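# Place a golf ball centered on the rubber tee

## Task

Put one golf ball, any of them, onto the rubber tee so it rests centered over the tee's hole and stays there without the robot supporting it; then release it and move the gripper away.

## Robot and tools

Robot: a single five-joint arm with a parallel two-finger gripper. Joint order everywhere (action rows, result lists): waist, shoulder, elbow, wrist pitch, wrist roll. The waist turns the arm about its base axis (angle growing = counterclockwise seen from above). Shoulder, elbow and wrist pitch bend the arm within one vertical plane through that axis, and wrist roll spins the gripper about the finger direction. The fingers can therefore only point within that plane, never sideways out of it. Stated joint ranges in rad: waist -6.283 to 6.283, shoulder -2.059 to 2.094, elbow -3.927 to 0.192, wrist pitch -1.693 to 3.142, wrist roll -6.283 to 6.283. Real ends may sit 0.010 rad either side.

Scene frame: origin on the table top under the arm base, +z up, +y to the left when facing +x. Positions are in metres. The base may be slightly tilted, and the printed hand position gets less accurate at long reach. The gripper's fingers point along its own +z and close along its y. end_effector_position is the midpoint between closed pads, about 2 cm behind the fingertips. Closing pushes the tips about 10 mm further out.

Row format (shared by execute_actions and move): 6 numbers, each in [-1, 1]: five joint displacements in the joint order above, then the gripper opening. A displacement of 1.0 equals 2.036 rad. Displacements are offsets, not poses. The opening is absolute: +1 fully open (0.084 m pad gap), -1 closed.

execute_actions(actions): a list of actions run in sequence. Each action is a list of up to 15 rows, one row per 1/30 s control step. A shorter list repeats its final row to fill 15 steps. Each action's displacements count from the joint angles at that action's start, not from the previous row. For the first action that start is the last reported Joint positions. An empty list only returns state and images. The whole call is rejected, with no motion, if an action is malformed or its first action would push a joint more than 0.010 rad beyond its range. Joints asked past their true end stop there, and the result may say "joint sent to its limit". Missing that line does not prove there is more room.

move(target, speed, blocking): target is one row. Its displacements count from the Joint positions in the latest result that listed them. The finger value is applied immediately. All joints follow paths that finish together, so the hand traces a curve. The paths take 0.5 to 10 s and are cut off at 10 s. speed is in rad/s for the joint with the farthest to go: 0.01 to 2, default 0.5. Moves do not slow for obstacles, and faster contact or a target set deeper past contact hits harder. The extra "move:" line reports the ending (done, off_target, moving, held, fault), limits=held or limits=none, and the joint farthest from its target. After limits=held the arm may suddenly speed up. With blocking=false the result comes back after 0.5 s. You must then call wait or stop before sending further moves or actions.

wait(seconds): 0 to 10. Lets time pass while the arm keeps its last command, and returns early if a running move ends. stop(): brakes a running move; the arm needs room to decelerate, and the fingers keep moving. zoom_image(camera, region): camera is cam_high, cam_low or cam_wrist. region is [x0, y0, x1, y1] in pixels, at most 504 by 504; images are 672x504 with (0,0) top-left. finished_scene(scene): pass the current scene number. This ends the scene permanently and reports success, so call it only once the ball rests on the tee and the gripper has opened and backed off.

Results show the end-effector pose (position, quaternion wxyz) and velocities, Joint positions and velocities (rad, rad/s, then pad gap in m), Joint targets (what joints are currently driven toward; these can drift on their own), and grip_measured (the finger opening on the command scale). "joint command not followed" means the clearance check altered targets. The drive caps each joint target at 3.14 rad/s and keeps it within 0.623 rad of the measured angle. It also scales targets back if they would shift the hand over 70 mm in one step. Large motions may need several actions, and an unfinished motion should be commanded again.

Gripping: to hold the ball, keep commanding an opening well under grip_measured; the lower, the harder the squeeze (about 24 N per pad maximum). Slamming the fingers shut may bounce them open. Re-sending grip_measured keeps a light hold.

Cautions: a contact torque reaching a joint's load limit (N m: waist 44.5, shoulder 44.5, elbow 26.7, wrist pitch 17.8, wrist roll 17.8, including held weight) triggers a fault. The arm then backs off, freezes for 10 s and drops the rest of the call. Holding loads heats the motors: MOTOR HOT appears from 65 °C, and at 80 °C an OVER-TEMPERATURE FAULT brakes the arm. The arm keeps its last command while you are composing a reply. Expect occasional tugs on a held ball or pushes on loose objects. Never knock or place anything off the table. Avoid drops, slips, slams and forceful pushes. Lower the ball gently onto the tee, open, and lift clear.

Cameras: cam_high (overhead), cam_low (side) and cam_wrist (on the hand) each come with pinhole-plus-radial calibration. Fixed cameras may be off by up to about 2.3 degrees and 9 mm, so confirm alignment visually, zooming in on the tee and ball.

Each tool is called after "Emit:" by a JSON object that holds its "fn" and its "kwargs".

## Session

Emit:
{"fn": "execute_actions", "kwargs": {"actions": []}}

Scene clock: 0.00 s.
end_effector_position=(+0.1402, +0.1631, +0.3601) grip_measured=+1.00 end_effector_quat_wxyz=(-0.355, -0.164, +0.874, -0.288) end_effector_velocity=(+0.000, +0.000, -0.000) end_effector_angular_velocity=(-0.000, -0.000, -0.000)
Joint names: [waist, shoulder, elbow, wrist pitch, wrist roll]
Joint positions: [ 0.845 -0.101 -1.134  2.181 -2.631  0.084]
Joint velocities: [-0.  0. -0. -0.  0. -0.]
Joint targets: [0.845 -0.101 -1.134 2.181 -2.631]

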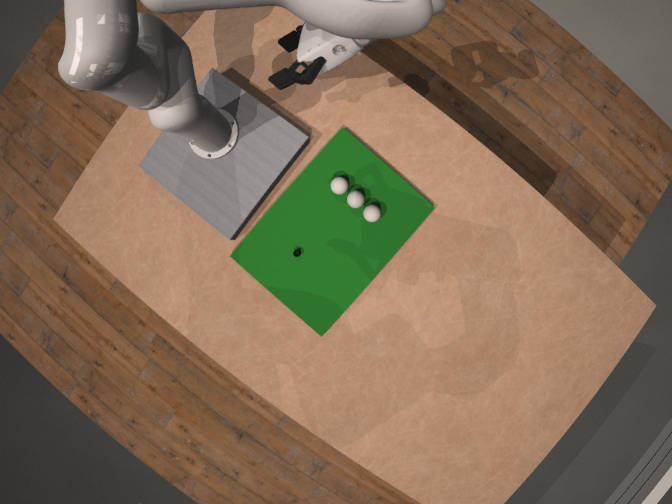

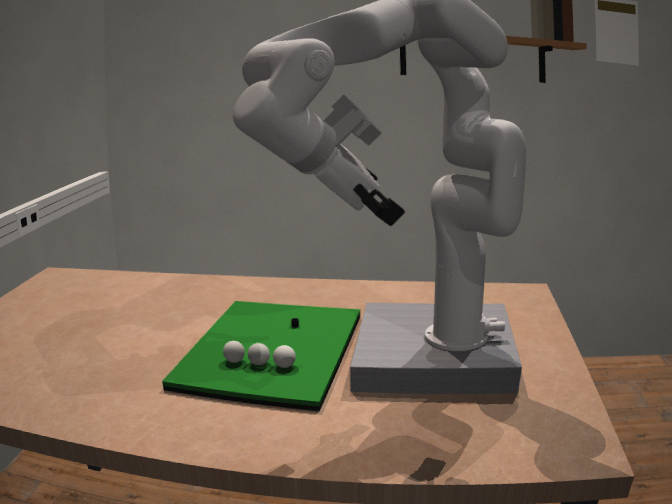

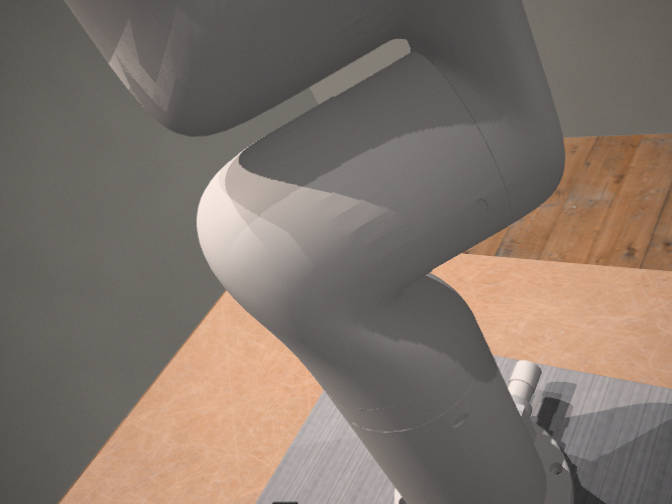

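Emit:
{"fn": "move", "kwargs": {"target": [-0.3026,0.1233,0.158,-0.746,-0.2505,1], "speed": 1}}

Emit:
{"fn": "zoom_image", "kwargs": {"camera": "cam_low", "region": [150,200,400,420]}}

Scene clock: 29.30 s.
end_effector_position=(+0.4291, +0.1137, +0.1165) grip_measured=+1.00 end_effector_quat_wxyz=(-0.005, -0.129, +0.992, +0.003) end_effector_velocity=(-0.000, -0.001, -0.001) end_effector_angular_velocity=(-0.000, +0.001, -0.002)
Joint names: [waist, shoulder, elbow, wrist pitch, wrist roll]
Joint positions: [ 0.229  0.149 -0.813  0.663 -3.141  0.084]
Joint velocities: [-0.003  0.002  0.001 -0.002 -0.    -0.   ]
Joint targets: [0.229 0.150 -0.813 0.663 -3.141]
move: done; limits=none; farthest joint: the shoulder, 0.001 radians from its target (0.251 radians at the start)
camera_calibration (this result's frames):
cam_wrist: T_world_to_cam=[[-0.23036, 0.973029, 0.0122093, 0.020419], [0.973065, 0.230218, 0.0119977, -0.37758], [0.00886333, 0.0146442, -0.999853, 0.242446], [0, 0, 0, 1]] pos_world=[0.369965, 0.0635071, 0.246691]

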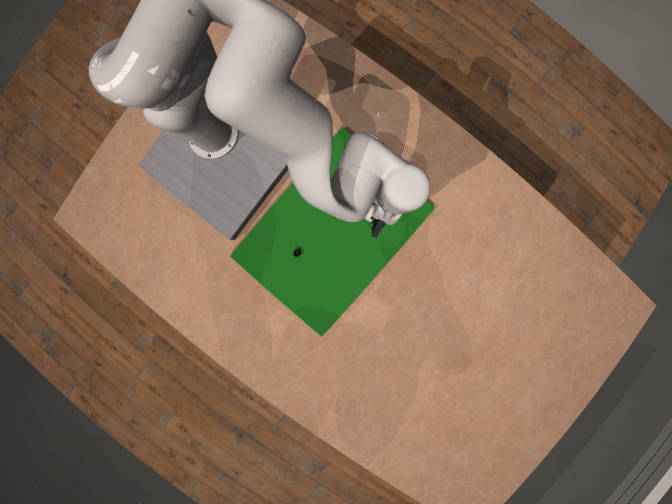

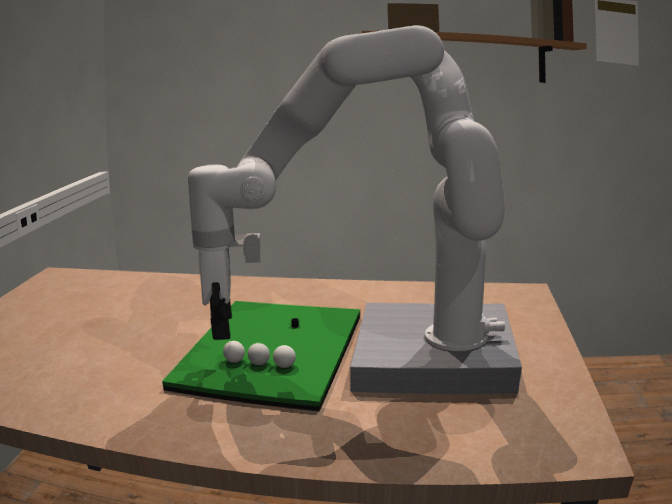

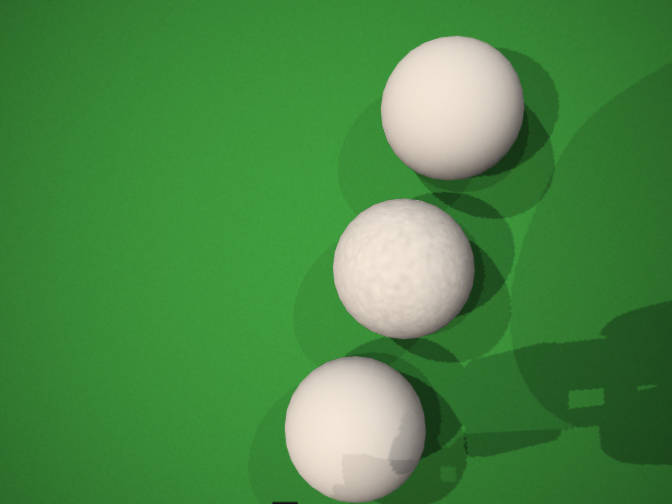

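Region (150, 200, 400, 420) of cam_low's 672x504 image, scaled by 2.016, with more detail than that image has; it fills the top 444 rows of this view, and the rest is white.

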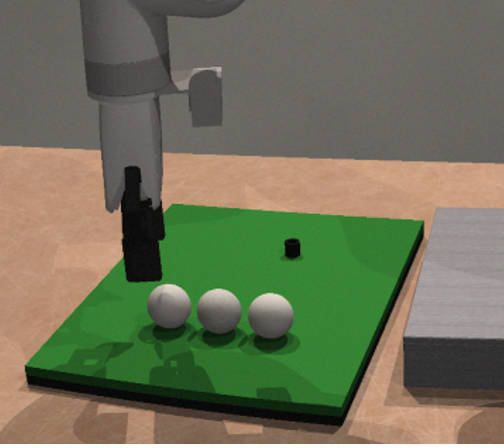

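Emit:
{"fn": "move", "kwargs": {"target": [-0.032,0.04,0.02,-0.06,0,1]}}

Scene clock: 43.90 s.
end_effector_position=(+0.4284, +0.0844, +0.0765) grip_measured=+1.00 end_effector_quat_wxyz=(-0.004, -0.097, +0.995, +0.002) end_effector_velocity=(-0.002, -0.001, -0.002) end_effector_angular_velocity=(-0.001, +0.004, -0.001)
Joint names: [waist, shoulder, elbow, wrist pitch, wrist roll]
Joint positions: [ 0.164  0.231 -0.772  0.541 -3.141  0.084]
Joint velocities: [-0.001  0.003  0.002 -0.001  0.     0.   ]
Joint targets: [0.164 0.231 -0.772 0.541 -3.141]
move: done; limits=none; farthest joint: the waist, 0.000 radians from its target (0.065 radians at the start)
camera_calibration (this result's frames):
cam_wrist: T_world_to_cam=[[-0.166769, 0.985928, 0.0116118, 0.0208895], [0.985944, 0.166628, 0.012261, -0.369826], [0.0101536, 0.0134934, -0.999857, 0.202461], [0, 0, 0, 1]] pos_world=[0.366055, 0.0382958, 0.206724]

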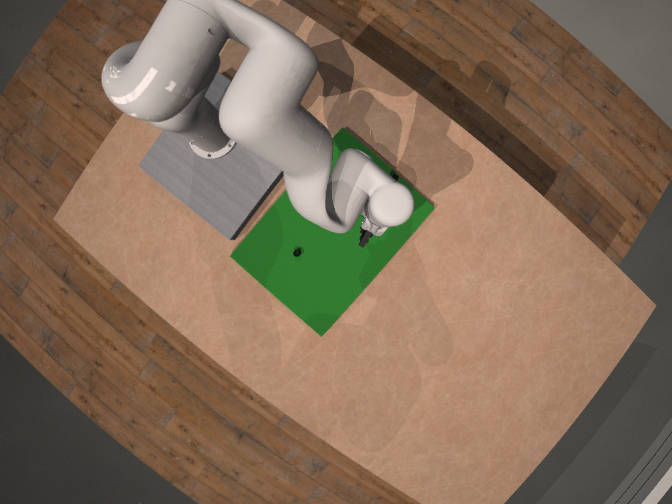

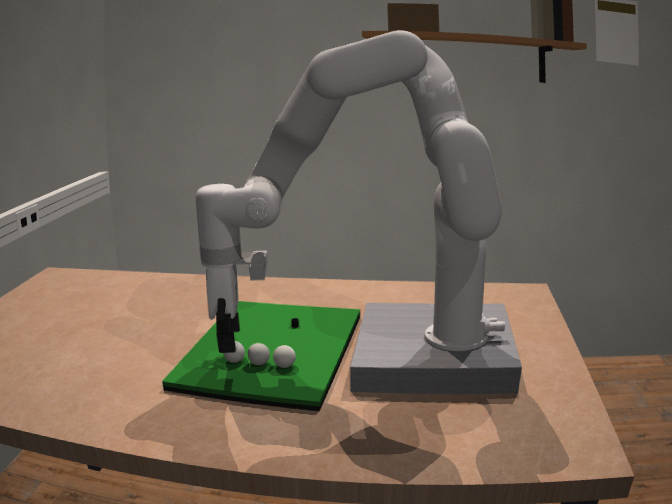

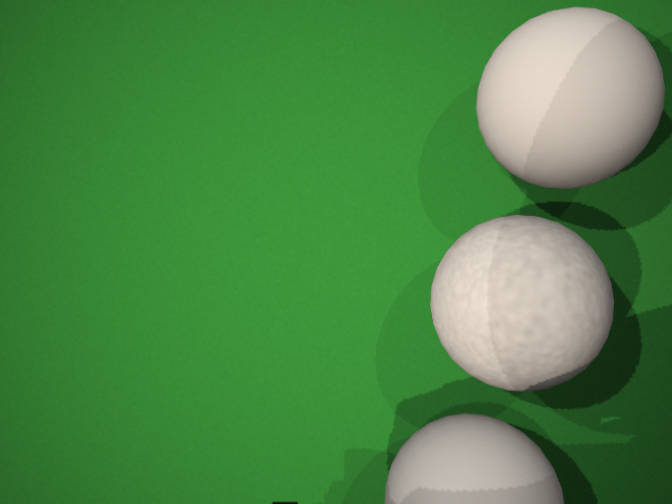

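Emit:
{"fn": "move", "kwargs": {"target": [0,0.0489,0.0098,-0.0587,0,1], "speed": 0.2}}

Emit:
{"fn": "move", "kwargs": {"target": [0,0,0,0,0,-0.5]}}

Emit:
{"fn": "move", "kwargs": {"target": [0,-0.075,-0.02,0.095,0,-0.5], "speed": 0.3}}

Scene clock: 52.47 s.
end_effector_position=(+0.4221, +0.0834, +0.0367) grip_measured=+1.00 end_effector_quat_wxyz=(-0.004, -0.097, +0.995, +0.002) end_effector_velocity=(-0.001, -0.000, -0.001) end_effector_angular_velocity=(-0.000, +0.003, +0.000)
Joint names: [waist, shoulder, elbow, wrist pitch, wrist roll]
Joint positions: [ 0.164  0.33  -0.753  0.422 -3.141  0.084]
Joint velocities: [-0.     0.002  0.002 -0.001 -0.    -0.   ]
Joint targets: [0.164 0.330 -0.753 0.421 -3.141]
move: done; limits=none; farthest joint: the shoulder, 0.001 radians from its target (0.100 radians at the start)
camera_calibration (this result's frames):
cam_wrist: T_world_to_cam=[[-0.166776, 0.985926, 0.0116261, 0.0213032], [0.985937, 0.166627, 0.012783, -0.362965], [0.0106659, 0.0135945, -0.999851, 0.162484], [0, 0, 0, 1]] pos_world=[0.35968, 0.0372674, 0.166851]

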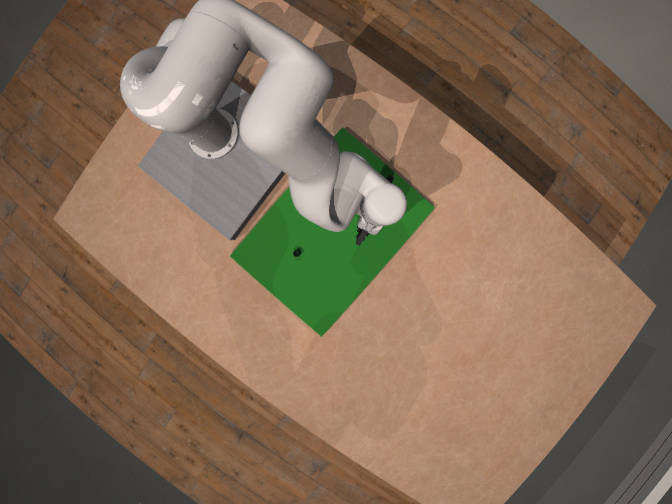

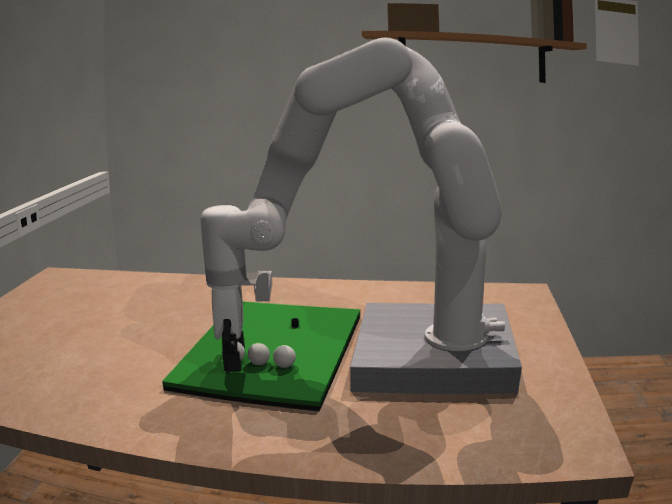

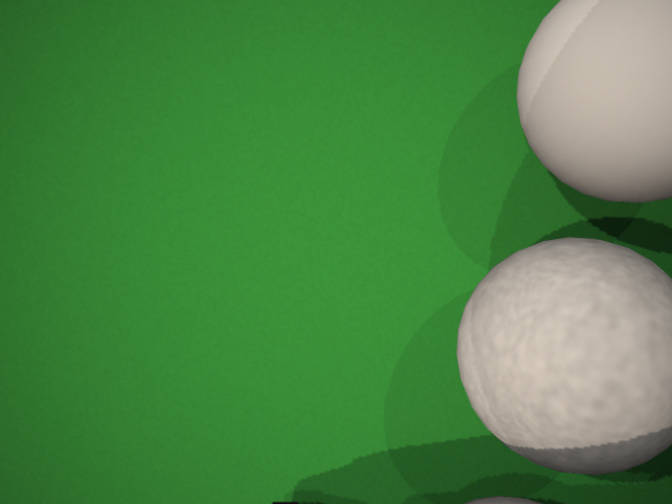

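Scene clock: 53.00 s.
end_effector_position=(+0.4253, +0.0841, +0.0393) grip_measured=-0.05 end_effector_quat_wxyz=(-0.000, -0.097, +0.995, +0.003) end_effector_velocity=(-0.002, -0.001, -0.002) end_effector_angular_velocity=(-0.001, +0.004, +0.002)
Joint names: [waist, shoulder, elbow, wrist pitch, wrist roll]
Joint positions: [ 0.164  0.326 -0.757  0.42  -3.141  0.042]
Joint velocities: [-0.001  0.003  0.002 -0.001 -0.002  0.   ]
Joint targets: [0.164 0.330 -0.753 0.422 -3.141]
move: done; limits=none; farthest joint: the shoulder, 0.004 radians from its target (0.000 radians at the start)
camera_calibration (this result's frames):
cam_wrist: T_world_to_cam=[[-0.166846, 0.985912, 0.0118566, 0.0212191], [0.985801, 0.166572, 0.0212098, -0.366549], [0.018936, 0.015227, -0.999705, 0.161347], [0, 0, 0, 1]] pos_world=[0.36183, 0.0376798, 0.168822]

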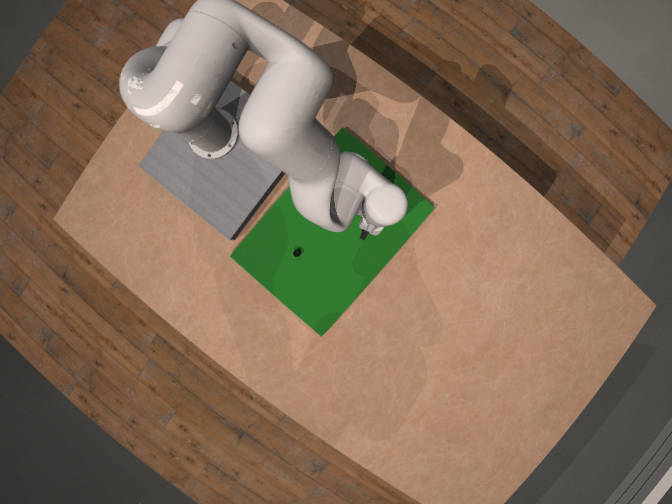

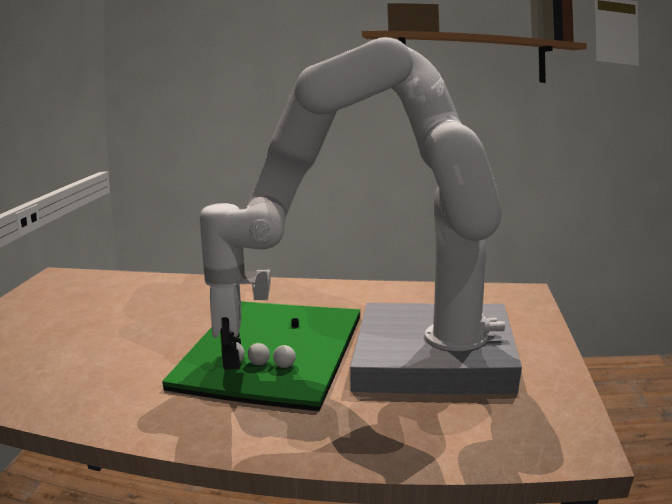

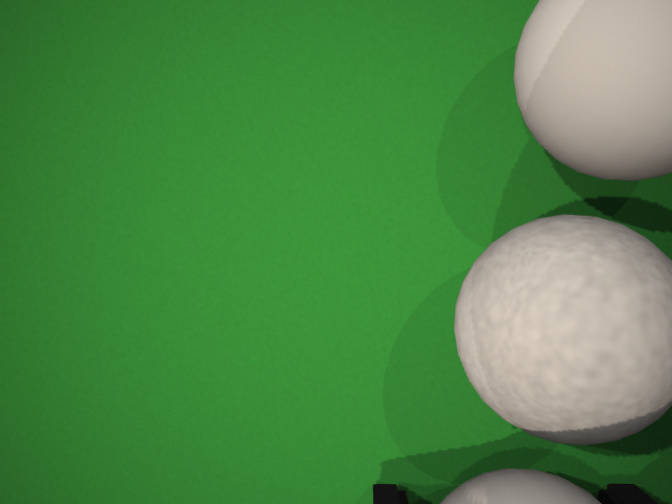

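Scene clock: 54.17 s.
end_effector_position=(+0.4352, +0.0856, +0.1037) grip_measured=-0.06 end_effector_quat_wxyz=(-0.000, -0.097, +0.995, +0.003) end_effector_velocity=(+0.002, +0.000, +0.002) end_effector_angular_velocity=(+0.001, -0.005, +0.000)
Joint names: [waist, shoulder, elbow, wrist pitch, wrist roll]
Joint positions: [ 0.164  0.174 -0.797  0.613 -3.141  0.042]
Joint velocities: [-0.    -0.003 -0.003  0.001 -0.     0.   ]
Joint targets: [0.164 0.174 -0.797 0.613 -3.141]
move: done; limits=none; farthest joint: the shoulder, 0.001 radians from its target (0.153 radians at the start)
camera_calibration (this result's frames):
cam_wrist: T_world_to_cam=[[-0.166838, 0.985913, 0.0118383, 0.020545], [0.985815, 0.166574, 0.0205421, -0.377872], [0.0182808, 0.0150976, -0.999719, 0.22586], [0, 0, 0, 1]] pos_world=[0.37181, 0.0392781, 0.233316]

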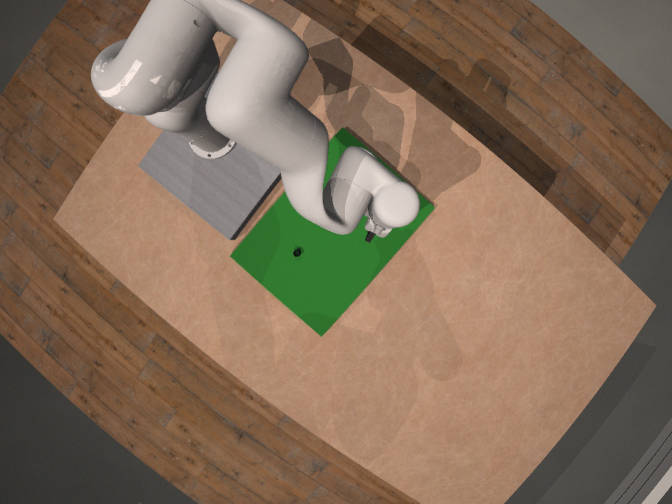

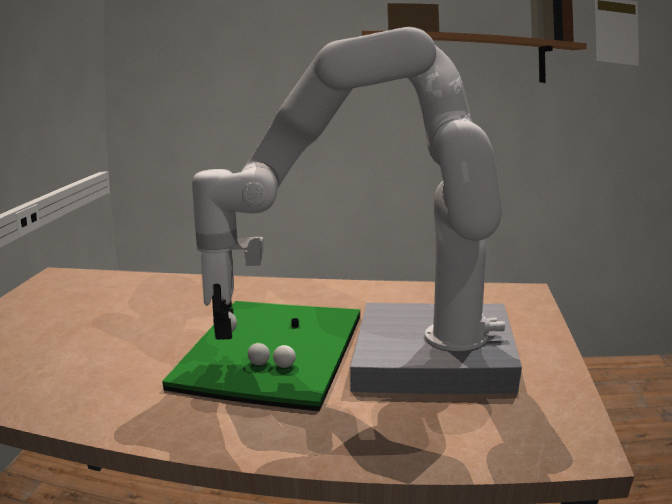

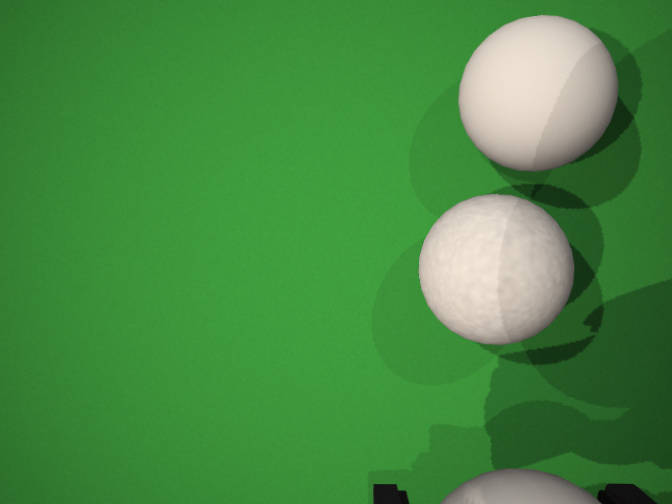

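Emit:
{"fn": "move", "kwargs": {"target": [-0.2,0,0,0,0,-0.5], "speed": 0.5}}

Scene clock: 63.53 s.
end_effector_position=(+0.4337, -0.0932, +0.1031) grip_measured=-0.06 end_effector_quat_wxyz=(-0.001, +0.106, +0.994, +0.001) end_effector_velocity=(-0.000, -0.002, -0.000) end_effector_angular_velocity=(+0.000, +0.001, -0.004)
Joint names: [waist, shoulder, elbow, wrist pitch, wrist roll]
Joint positions: [-0.242  0.174 -0.797  0.613 -3.141  0.042]
Joint velocities: [-0.004  0.001 -0.     0.     0.    -0.   ]
Joint targets: [-0.243 0.174 -0.797 0.613 -3.141]
move: done; limits=none; farthest joint: the waist, 0.001 radians from its target (0.407 radians at the start)
camera_calibration (this result's frames):
cam_wrist: T_world_to_cam=[[0.236559, 0.971588, 0.00758342, 0.0207728], [0.971402, -0.236664, 0.0191985, -0.377795], [0.0204478, 0.00282496, -0.999787, 0.225867], [0, 0, 0, 1]] pos_world=[0.357458, -0.110231, 0.232914]

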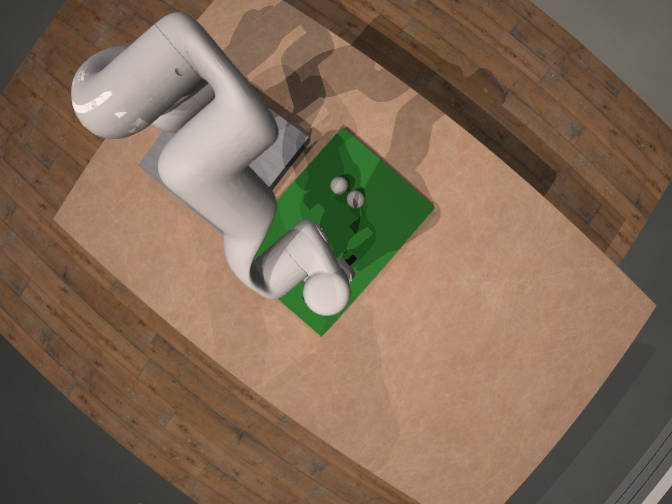

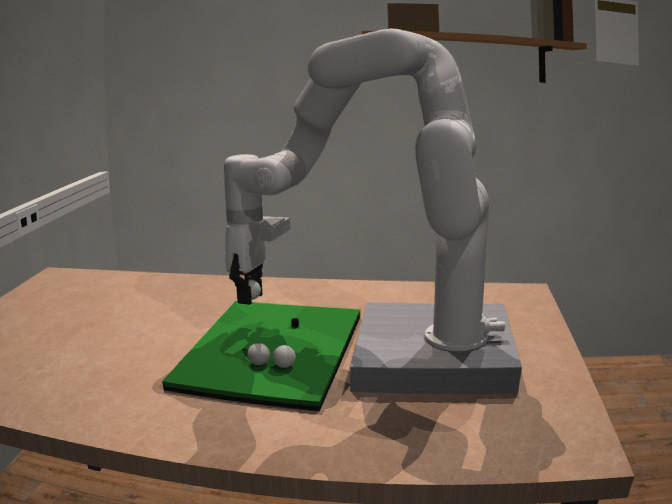

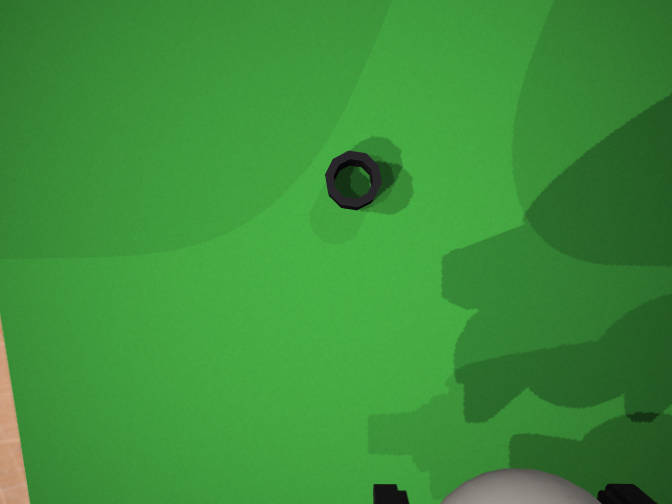

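Emit:
{"fn": "move", "kwargs": {"target": [-0.0373,-0.0695,0.15,-0.0756,0,-0.5], "speed": 0.3}}

Emit:
{"fn": "zoom_image", "kwargs": {"camera": "cam_low", "region": [240,250,350,350]}}

Scene clock: 83.50 s.
end_effector_position=(+0.3455, -0.1021, +0.0752) grip_measured=-0.06 end_effector_quat_wxyz=(-0.006, +0.143, +0.990, +0.001) end_effector_velocity=(-0.002, +0.000, -0.001) end_effector_angular_velocity=(+0.001, +0.002, -0.002)
Joint names: [waist, shoulder, elbow, wrist pitch, wrist roll]
Joint positions: [-0.318  0.033 -0.492  0.46  -3.141  0.042]
Joint velocities: [-0.001 -0.002  0.004 -0.001  0.001 -0.   ]
Joint targets: [-0.318 0.033 -0.492 0.460 -3.141]
move: done; limits=none; farthest joint: the elbow, 0.001 radians from its target (0.305 radians at the start)
camera_calibration (this result's frames):
cam_wrist: T_world_to_cam=[[0.309528, 0.950868, 0.00648676, 0.0232623], [0.950825, -0.309579, 0.00961179, -0.293335], [0.0111477, 0.00319265, -0.999933, 0.203144], [0, 0, 0, 1]] pos_world=[0.269445, -0.113578, 0.205799]

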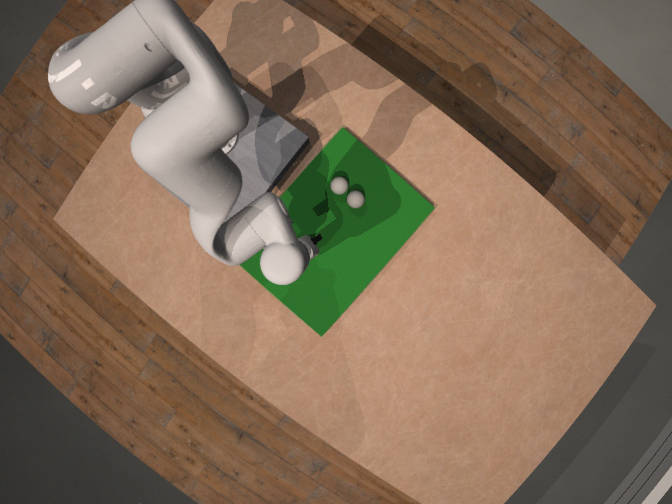

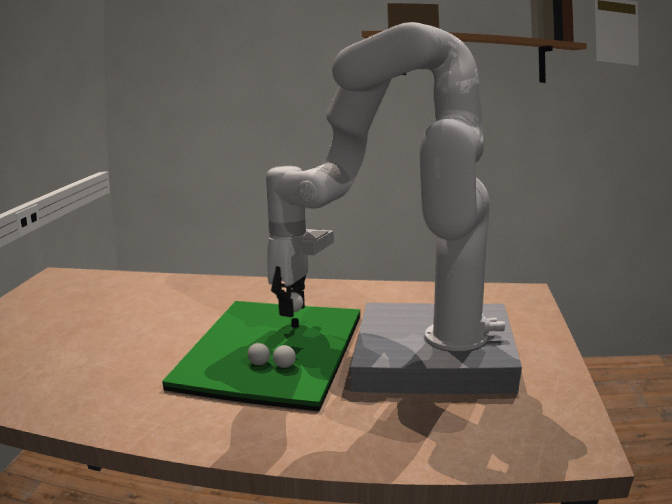

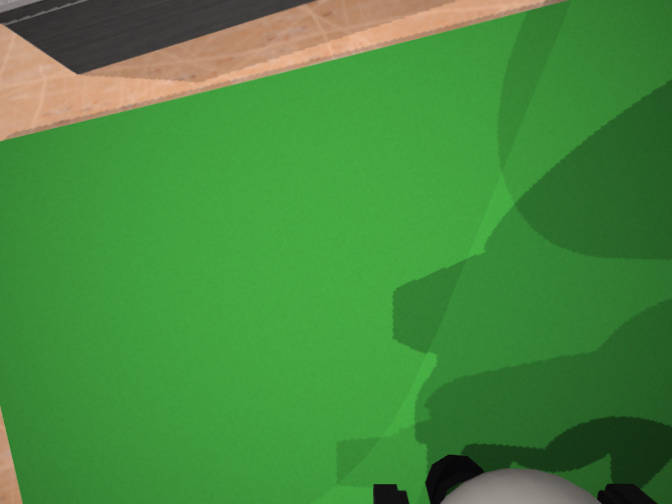

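Region (240, 250, 350, 350) of cam_low's 672x504 image, scaled by 4.582, with more detail than that image has; it fills the top 458 rows of this view, and the rest is white.

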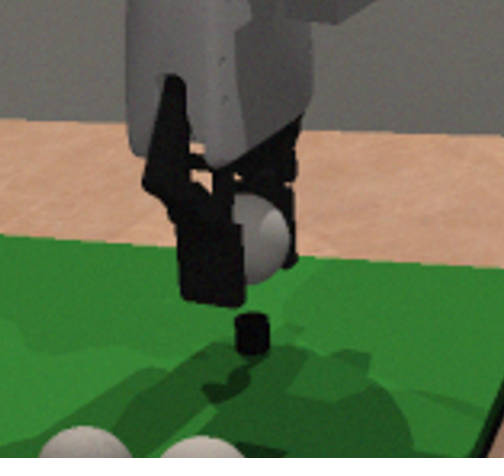

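Emit:
{"fn": "move", "kwargs": {"target": [-0.003,0.0249,0.0081,-0.033,0,-0.5], "speed": 0.08}}

Emit:
{"fn": "zoom_image", "kwargs": {"camera": "cam_low", "region": [240,250,350,350]}}

Scene clock: 105.00 s.
end_effector_position=(+0.3404, -0.1029, +0.0576) grip_measured=-0.06 end_effector_quat_wxyz=(-0.005, +0.146, +0.989, +0.001) end_effector_velocity=(-0.000, +0.000, -0.001) end_effector_angular_velocity=(+0.000, +0.001, -0.002)
Joint names: [waist, shoulder, elbow, wrist pitch, wrist roll]
Joint positions: [-0.324  0.083 -0.476  0.392 -3.141  0.042]
Joint velocities: [ 0.     0.001  0.001 -0.001  0.002  0.   ]
Joint targets: [-0.324 0.084 -0.476 0.392 -3.141]
move: done; limits=none; farthest joint: the waist, 0.000 radians from its target (0.006 radians at the start)
camera_calibration (this result's frames):
cam_wrist: T_world_to_cam=[[0.315313, 0.948966, 0.00642516, 0.0234979], [0.94892, -0.315364, 0.00981848, -0.288507], [0.0113437, 0.00300107, -0.999931, 0.185464], [0, 0, 0, 1]] pos_world=[0.264257, -0.11384, 0.188133]

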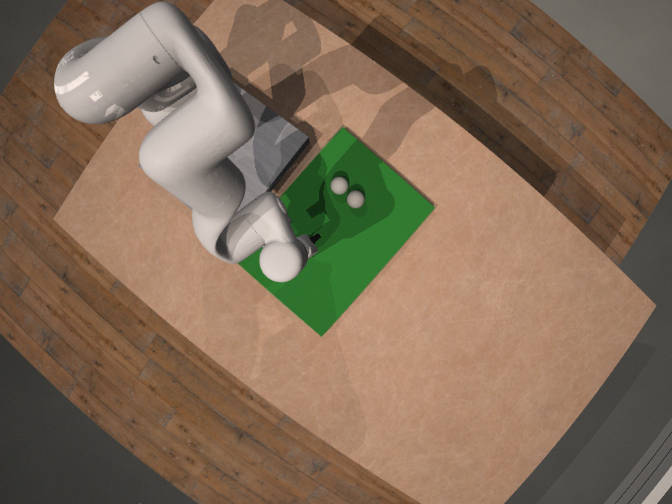

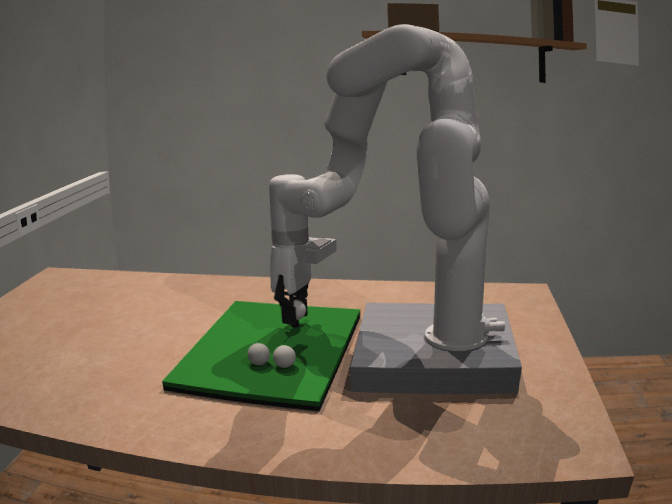

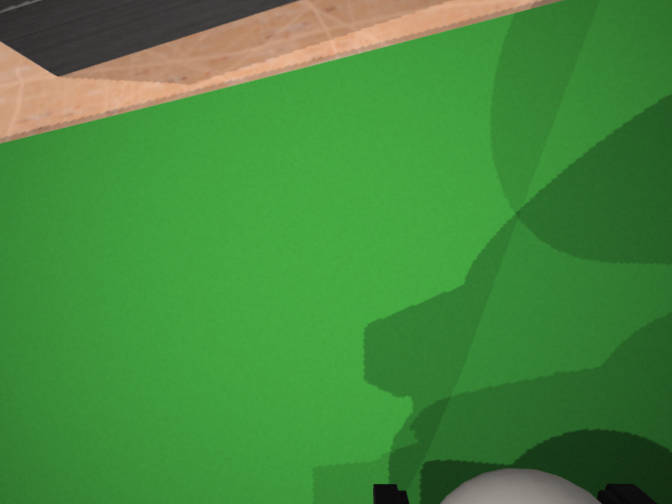

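Region (240, 250, 350, 350) of cam_low's 672x504 image, scaled by 4.582, with more detail than that image has; it fills the top 458 rows of this view, and the rest is white.

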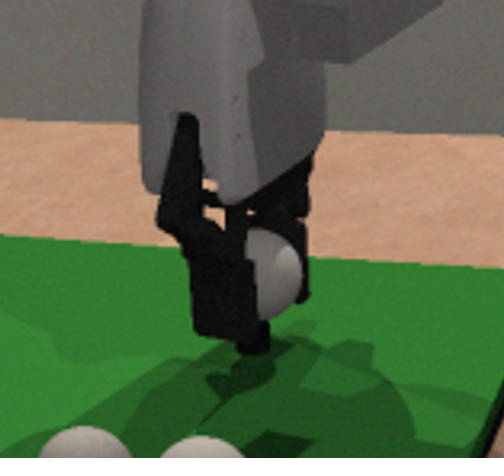

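Emit:
{"fn": "move", "kwargs": {"target": [0,0.005,0,-0.005,0,-0.5], "speed": 0.03}}

Emit:
{"fn": "execute_actions", "kwargs": {"actions": [[[0,0,0,0,0,-0.15],[0,0,0,0,0,-0.1],[0,0,0,0,0,-0.05],[0,0,0,0,0,0],[0,0,0,0,0,0.03],[0,0,0,0,0,0.06],[0,0,0,0,0,0.1],[0,0,0,0,0,0.15],[0,0,0,0,0,0.2]],[[0,0,0,0,0,0.5]]]}}

Emit:
{"fn": "zoom_image", "kwargs": {"camera": "cam_low", "region": [240,250,350,350]}}

Scene clock: 111.63 s.
end_effector_position=(+0.3404, -0.1029, +0.0549) grip_measured=-0.06 end_effector_quat_wxyz=(-0.005, +0.146, +0.989, +0.001) end_effector_velocity=(-0.000, -0.000, -0.001) end_effector_angular_velocity=(+0.000, +0.000, -0.003)
Joint names: [waist, shoulder, elbow, wrist pitch, wrist roll]
Joint positions: [-0.324  0.093 -0.476  0.382 -3.141  0.042]
Joint velocities: [-0.001  0.002  0.    -0.002  0.002  0.   ]
Joint targets: [-0.324 0.094 -0.476 0.382 -3.141]
move: done; limits=none; farthest joint: the wrist pitch, 0.001 radians from its target (0.011 radians at the start)
camera_calibration (this result's frames):
cam_wrist: T_world_to_cam=[[0.315312, 0.948966, 0.00643222, 0.0235149], [0.948917, -0.315364, 0.0100769, -0.288474], [0.0115911, 0.00292628, -0.999929, 0.182643], [0, 0, 0, 1]] pos_world=[0.264206, -0.113824, 0.185386]

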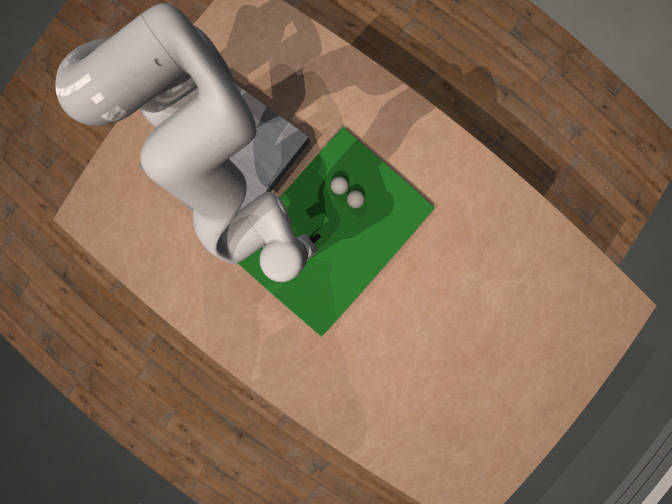

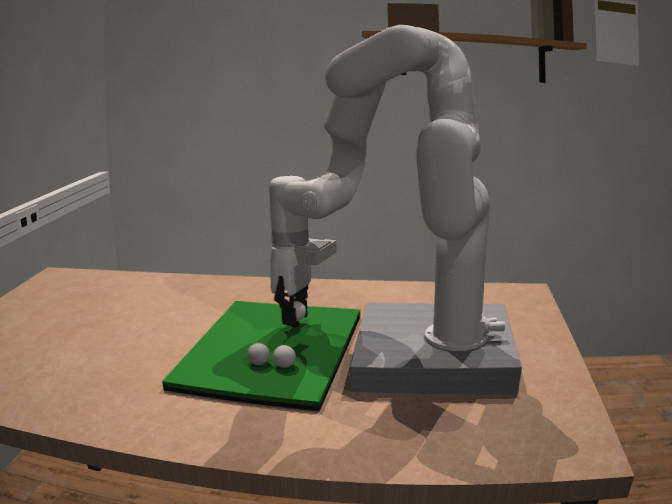

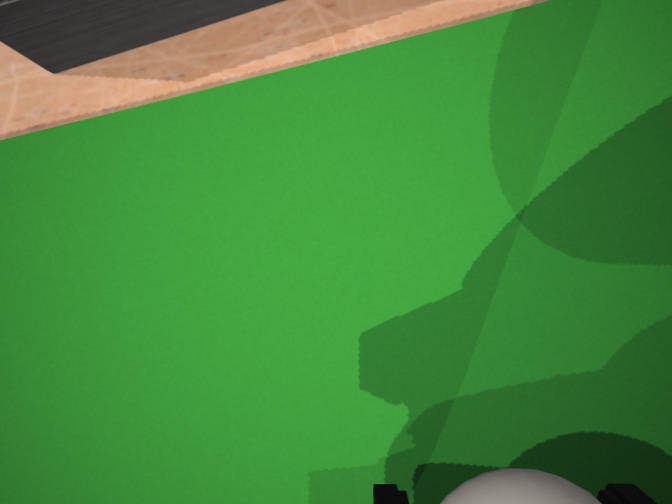

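Scene clock: 112.63 s.
end_effector_position=(+0.3404, -0.1029, +0.0549) grip_measured=+0.49 end_effector_quat_wxyz=(-0.005, +0.146, +0.989, +0.001) end_effector_velocity=(+0.000, -0.000, +0.000) end_effector_angular_velocity=(-0.000, -0.001, +0.000)
Joint names: [waist, shoulder, elbow, wrist pitch, wrist roll]
Joint positions: [-0.324  0.093 -0.476  0.382 -3.141  0.065]
Joint velocities: [-0.    -0.001 -0.     0.    -0.     0.   ]
Joint targets: [-0.324 0.093 -0.476 0.382 -3.141]
camera_calibration (this result's frames):
cam_wrist: T_world_to_cam=[[0.31531, 0.948967, 0.00643214, 0.0235149], [0.948918, -0.315362, 0.010073, -0.288472], [0.0115874, 0.00292745, -0.999929, 0.182641], [0, 0, 0, 1]] pos_world=[0.264206, -0.113823, 0.185382]

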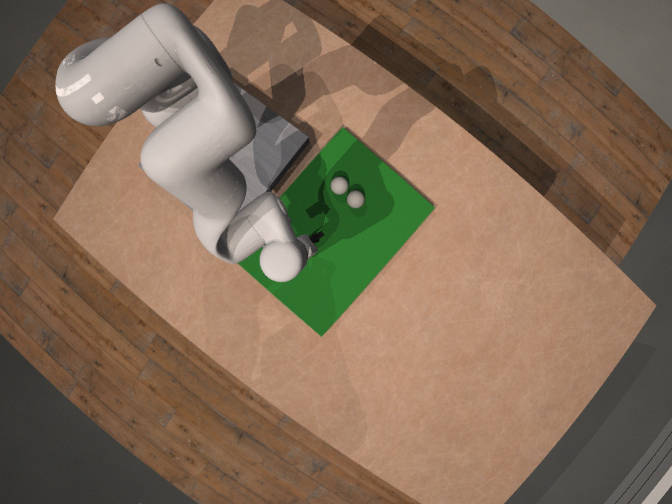

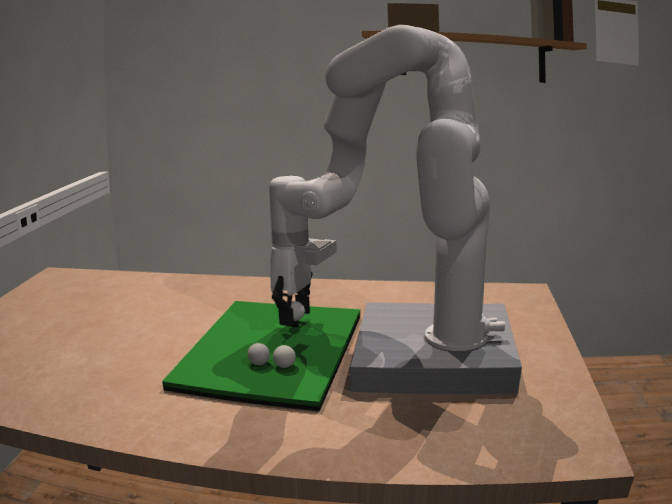

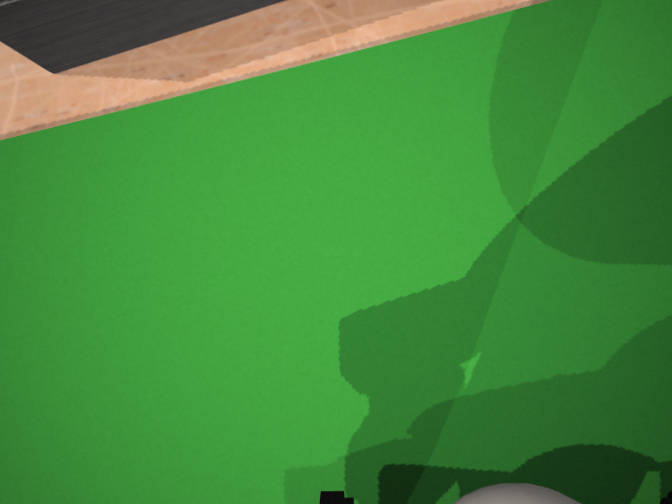

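Region (240, 250, 350, 350) of cam_low's 672x504 image, scaled by 4.582, with more detail than that image has; it fills the top 458 rows of this view, and the rest is white.

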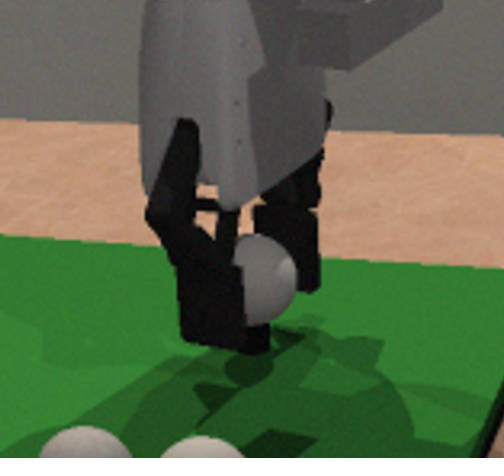

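Seated. Retreat.

Emit:
{"fn": "move", "kwargs": {"target": [0,-0.09,-0.03,0.12,0,1], "speed": 0.5}}

Scene clock: 117.23 s.
end_effector_position=(+0.3523, -0.1065, +0.1212) grip_measured=+1.00 end_effector_quat_wxyz=(-0.006, +0.146, +0.989, +0.001) end_effector_velocity=(+0.002, -0.000, +0.002) end_effector_angular_velocity=(-0.001, -0.004, +0.001)
Joint names: [waist, shoulder, elbow, wrist pitch, wrist roll]
Joint positions: [-0.324 -0.089 -0.537  0.627 -3.141  0.084]
Joint velocities: [ 0.001 -0.003 -0.002  0.001  0.    -0.   ]
Joint targets: [-0.324 -0.090 -0.537 0.627 -3.141]
move: done; limits=none; farthest joint: the shoulder, 0.001 radians from its target (0.184 radians at the start)
camera_calibration (this result's frames):
cam_wrist: T_world_to_cam=[[0.315319, 0.948964, 0.00641526, 0.0227832], [0.948922, -0.315369, 0.00945845, -0.30149], [0.0109989, 0.00310515, -0.999935, 0.249126], [0, 0, 0, 1]] pos_world=[0.276167, -0.117475, 0.251815]

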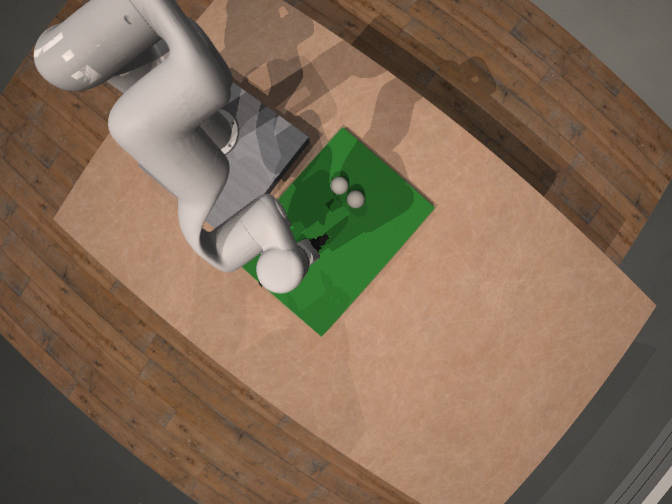

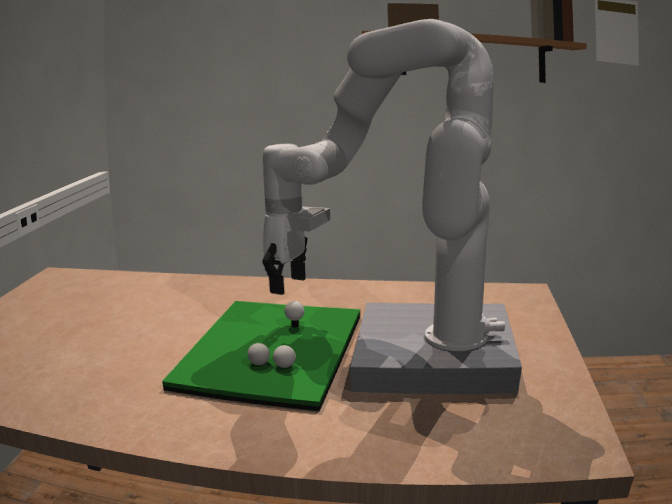

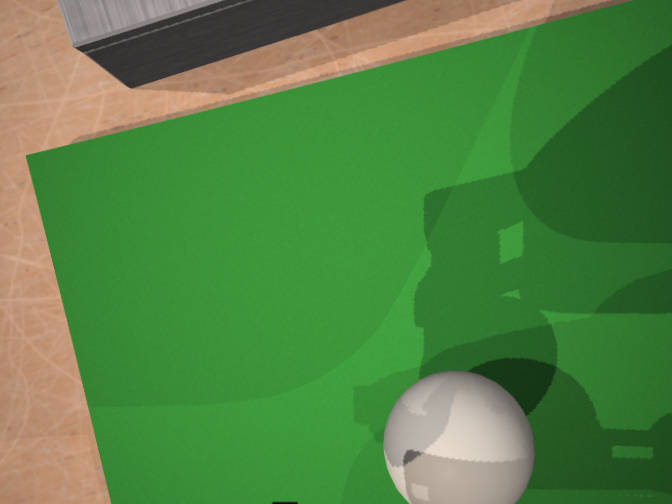

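Emit:
{"fn": "finished_scene", "kwargs": {"scene": 1}}

The scene is finished: the task was done.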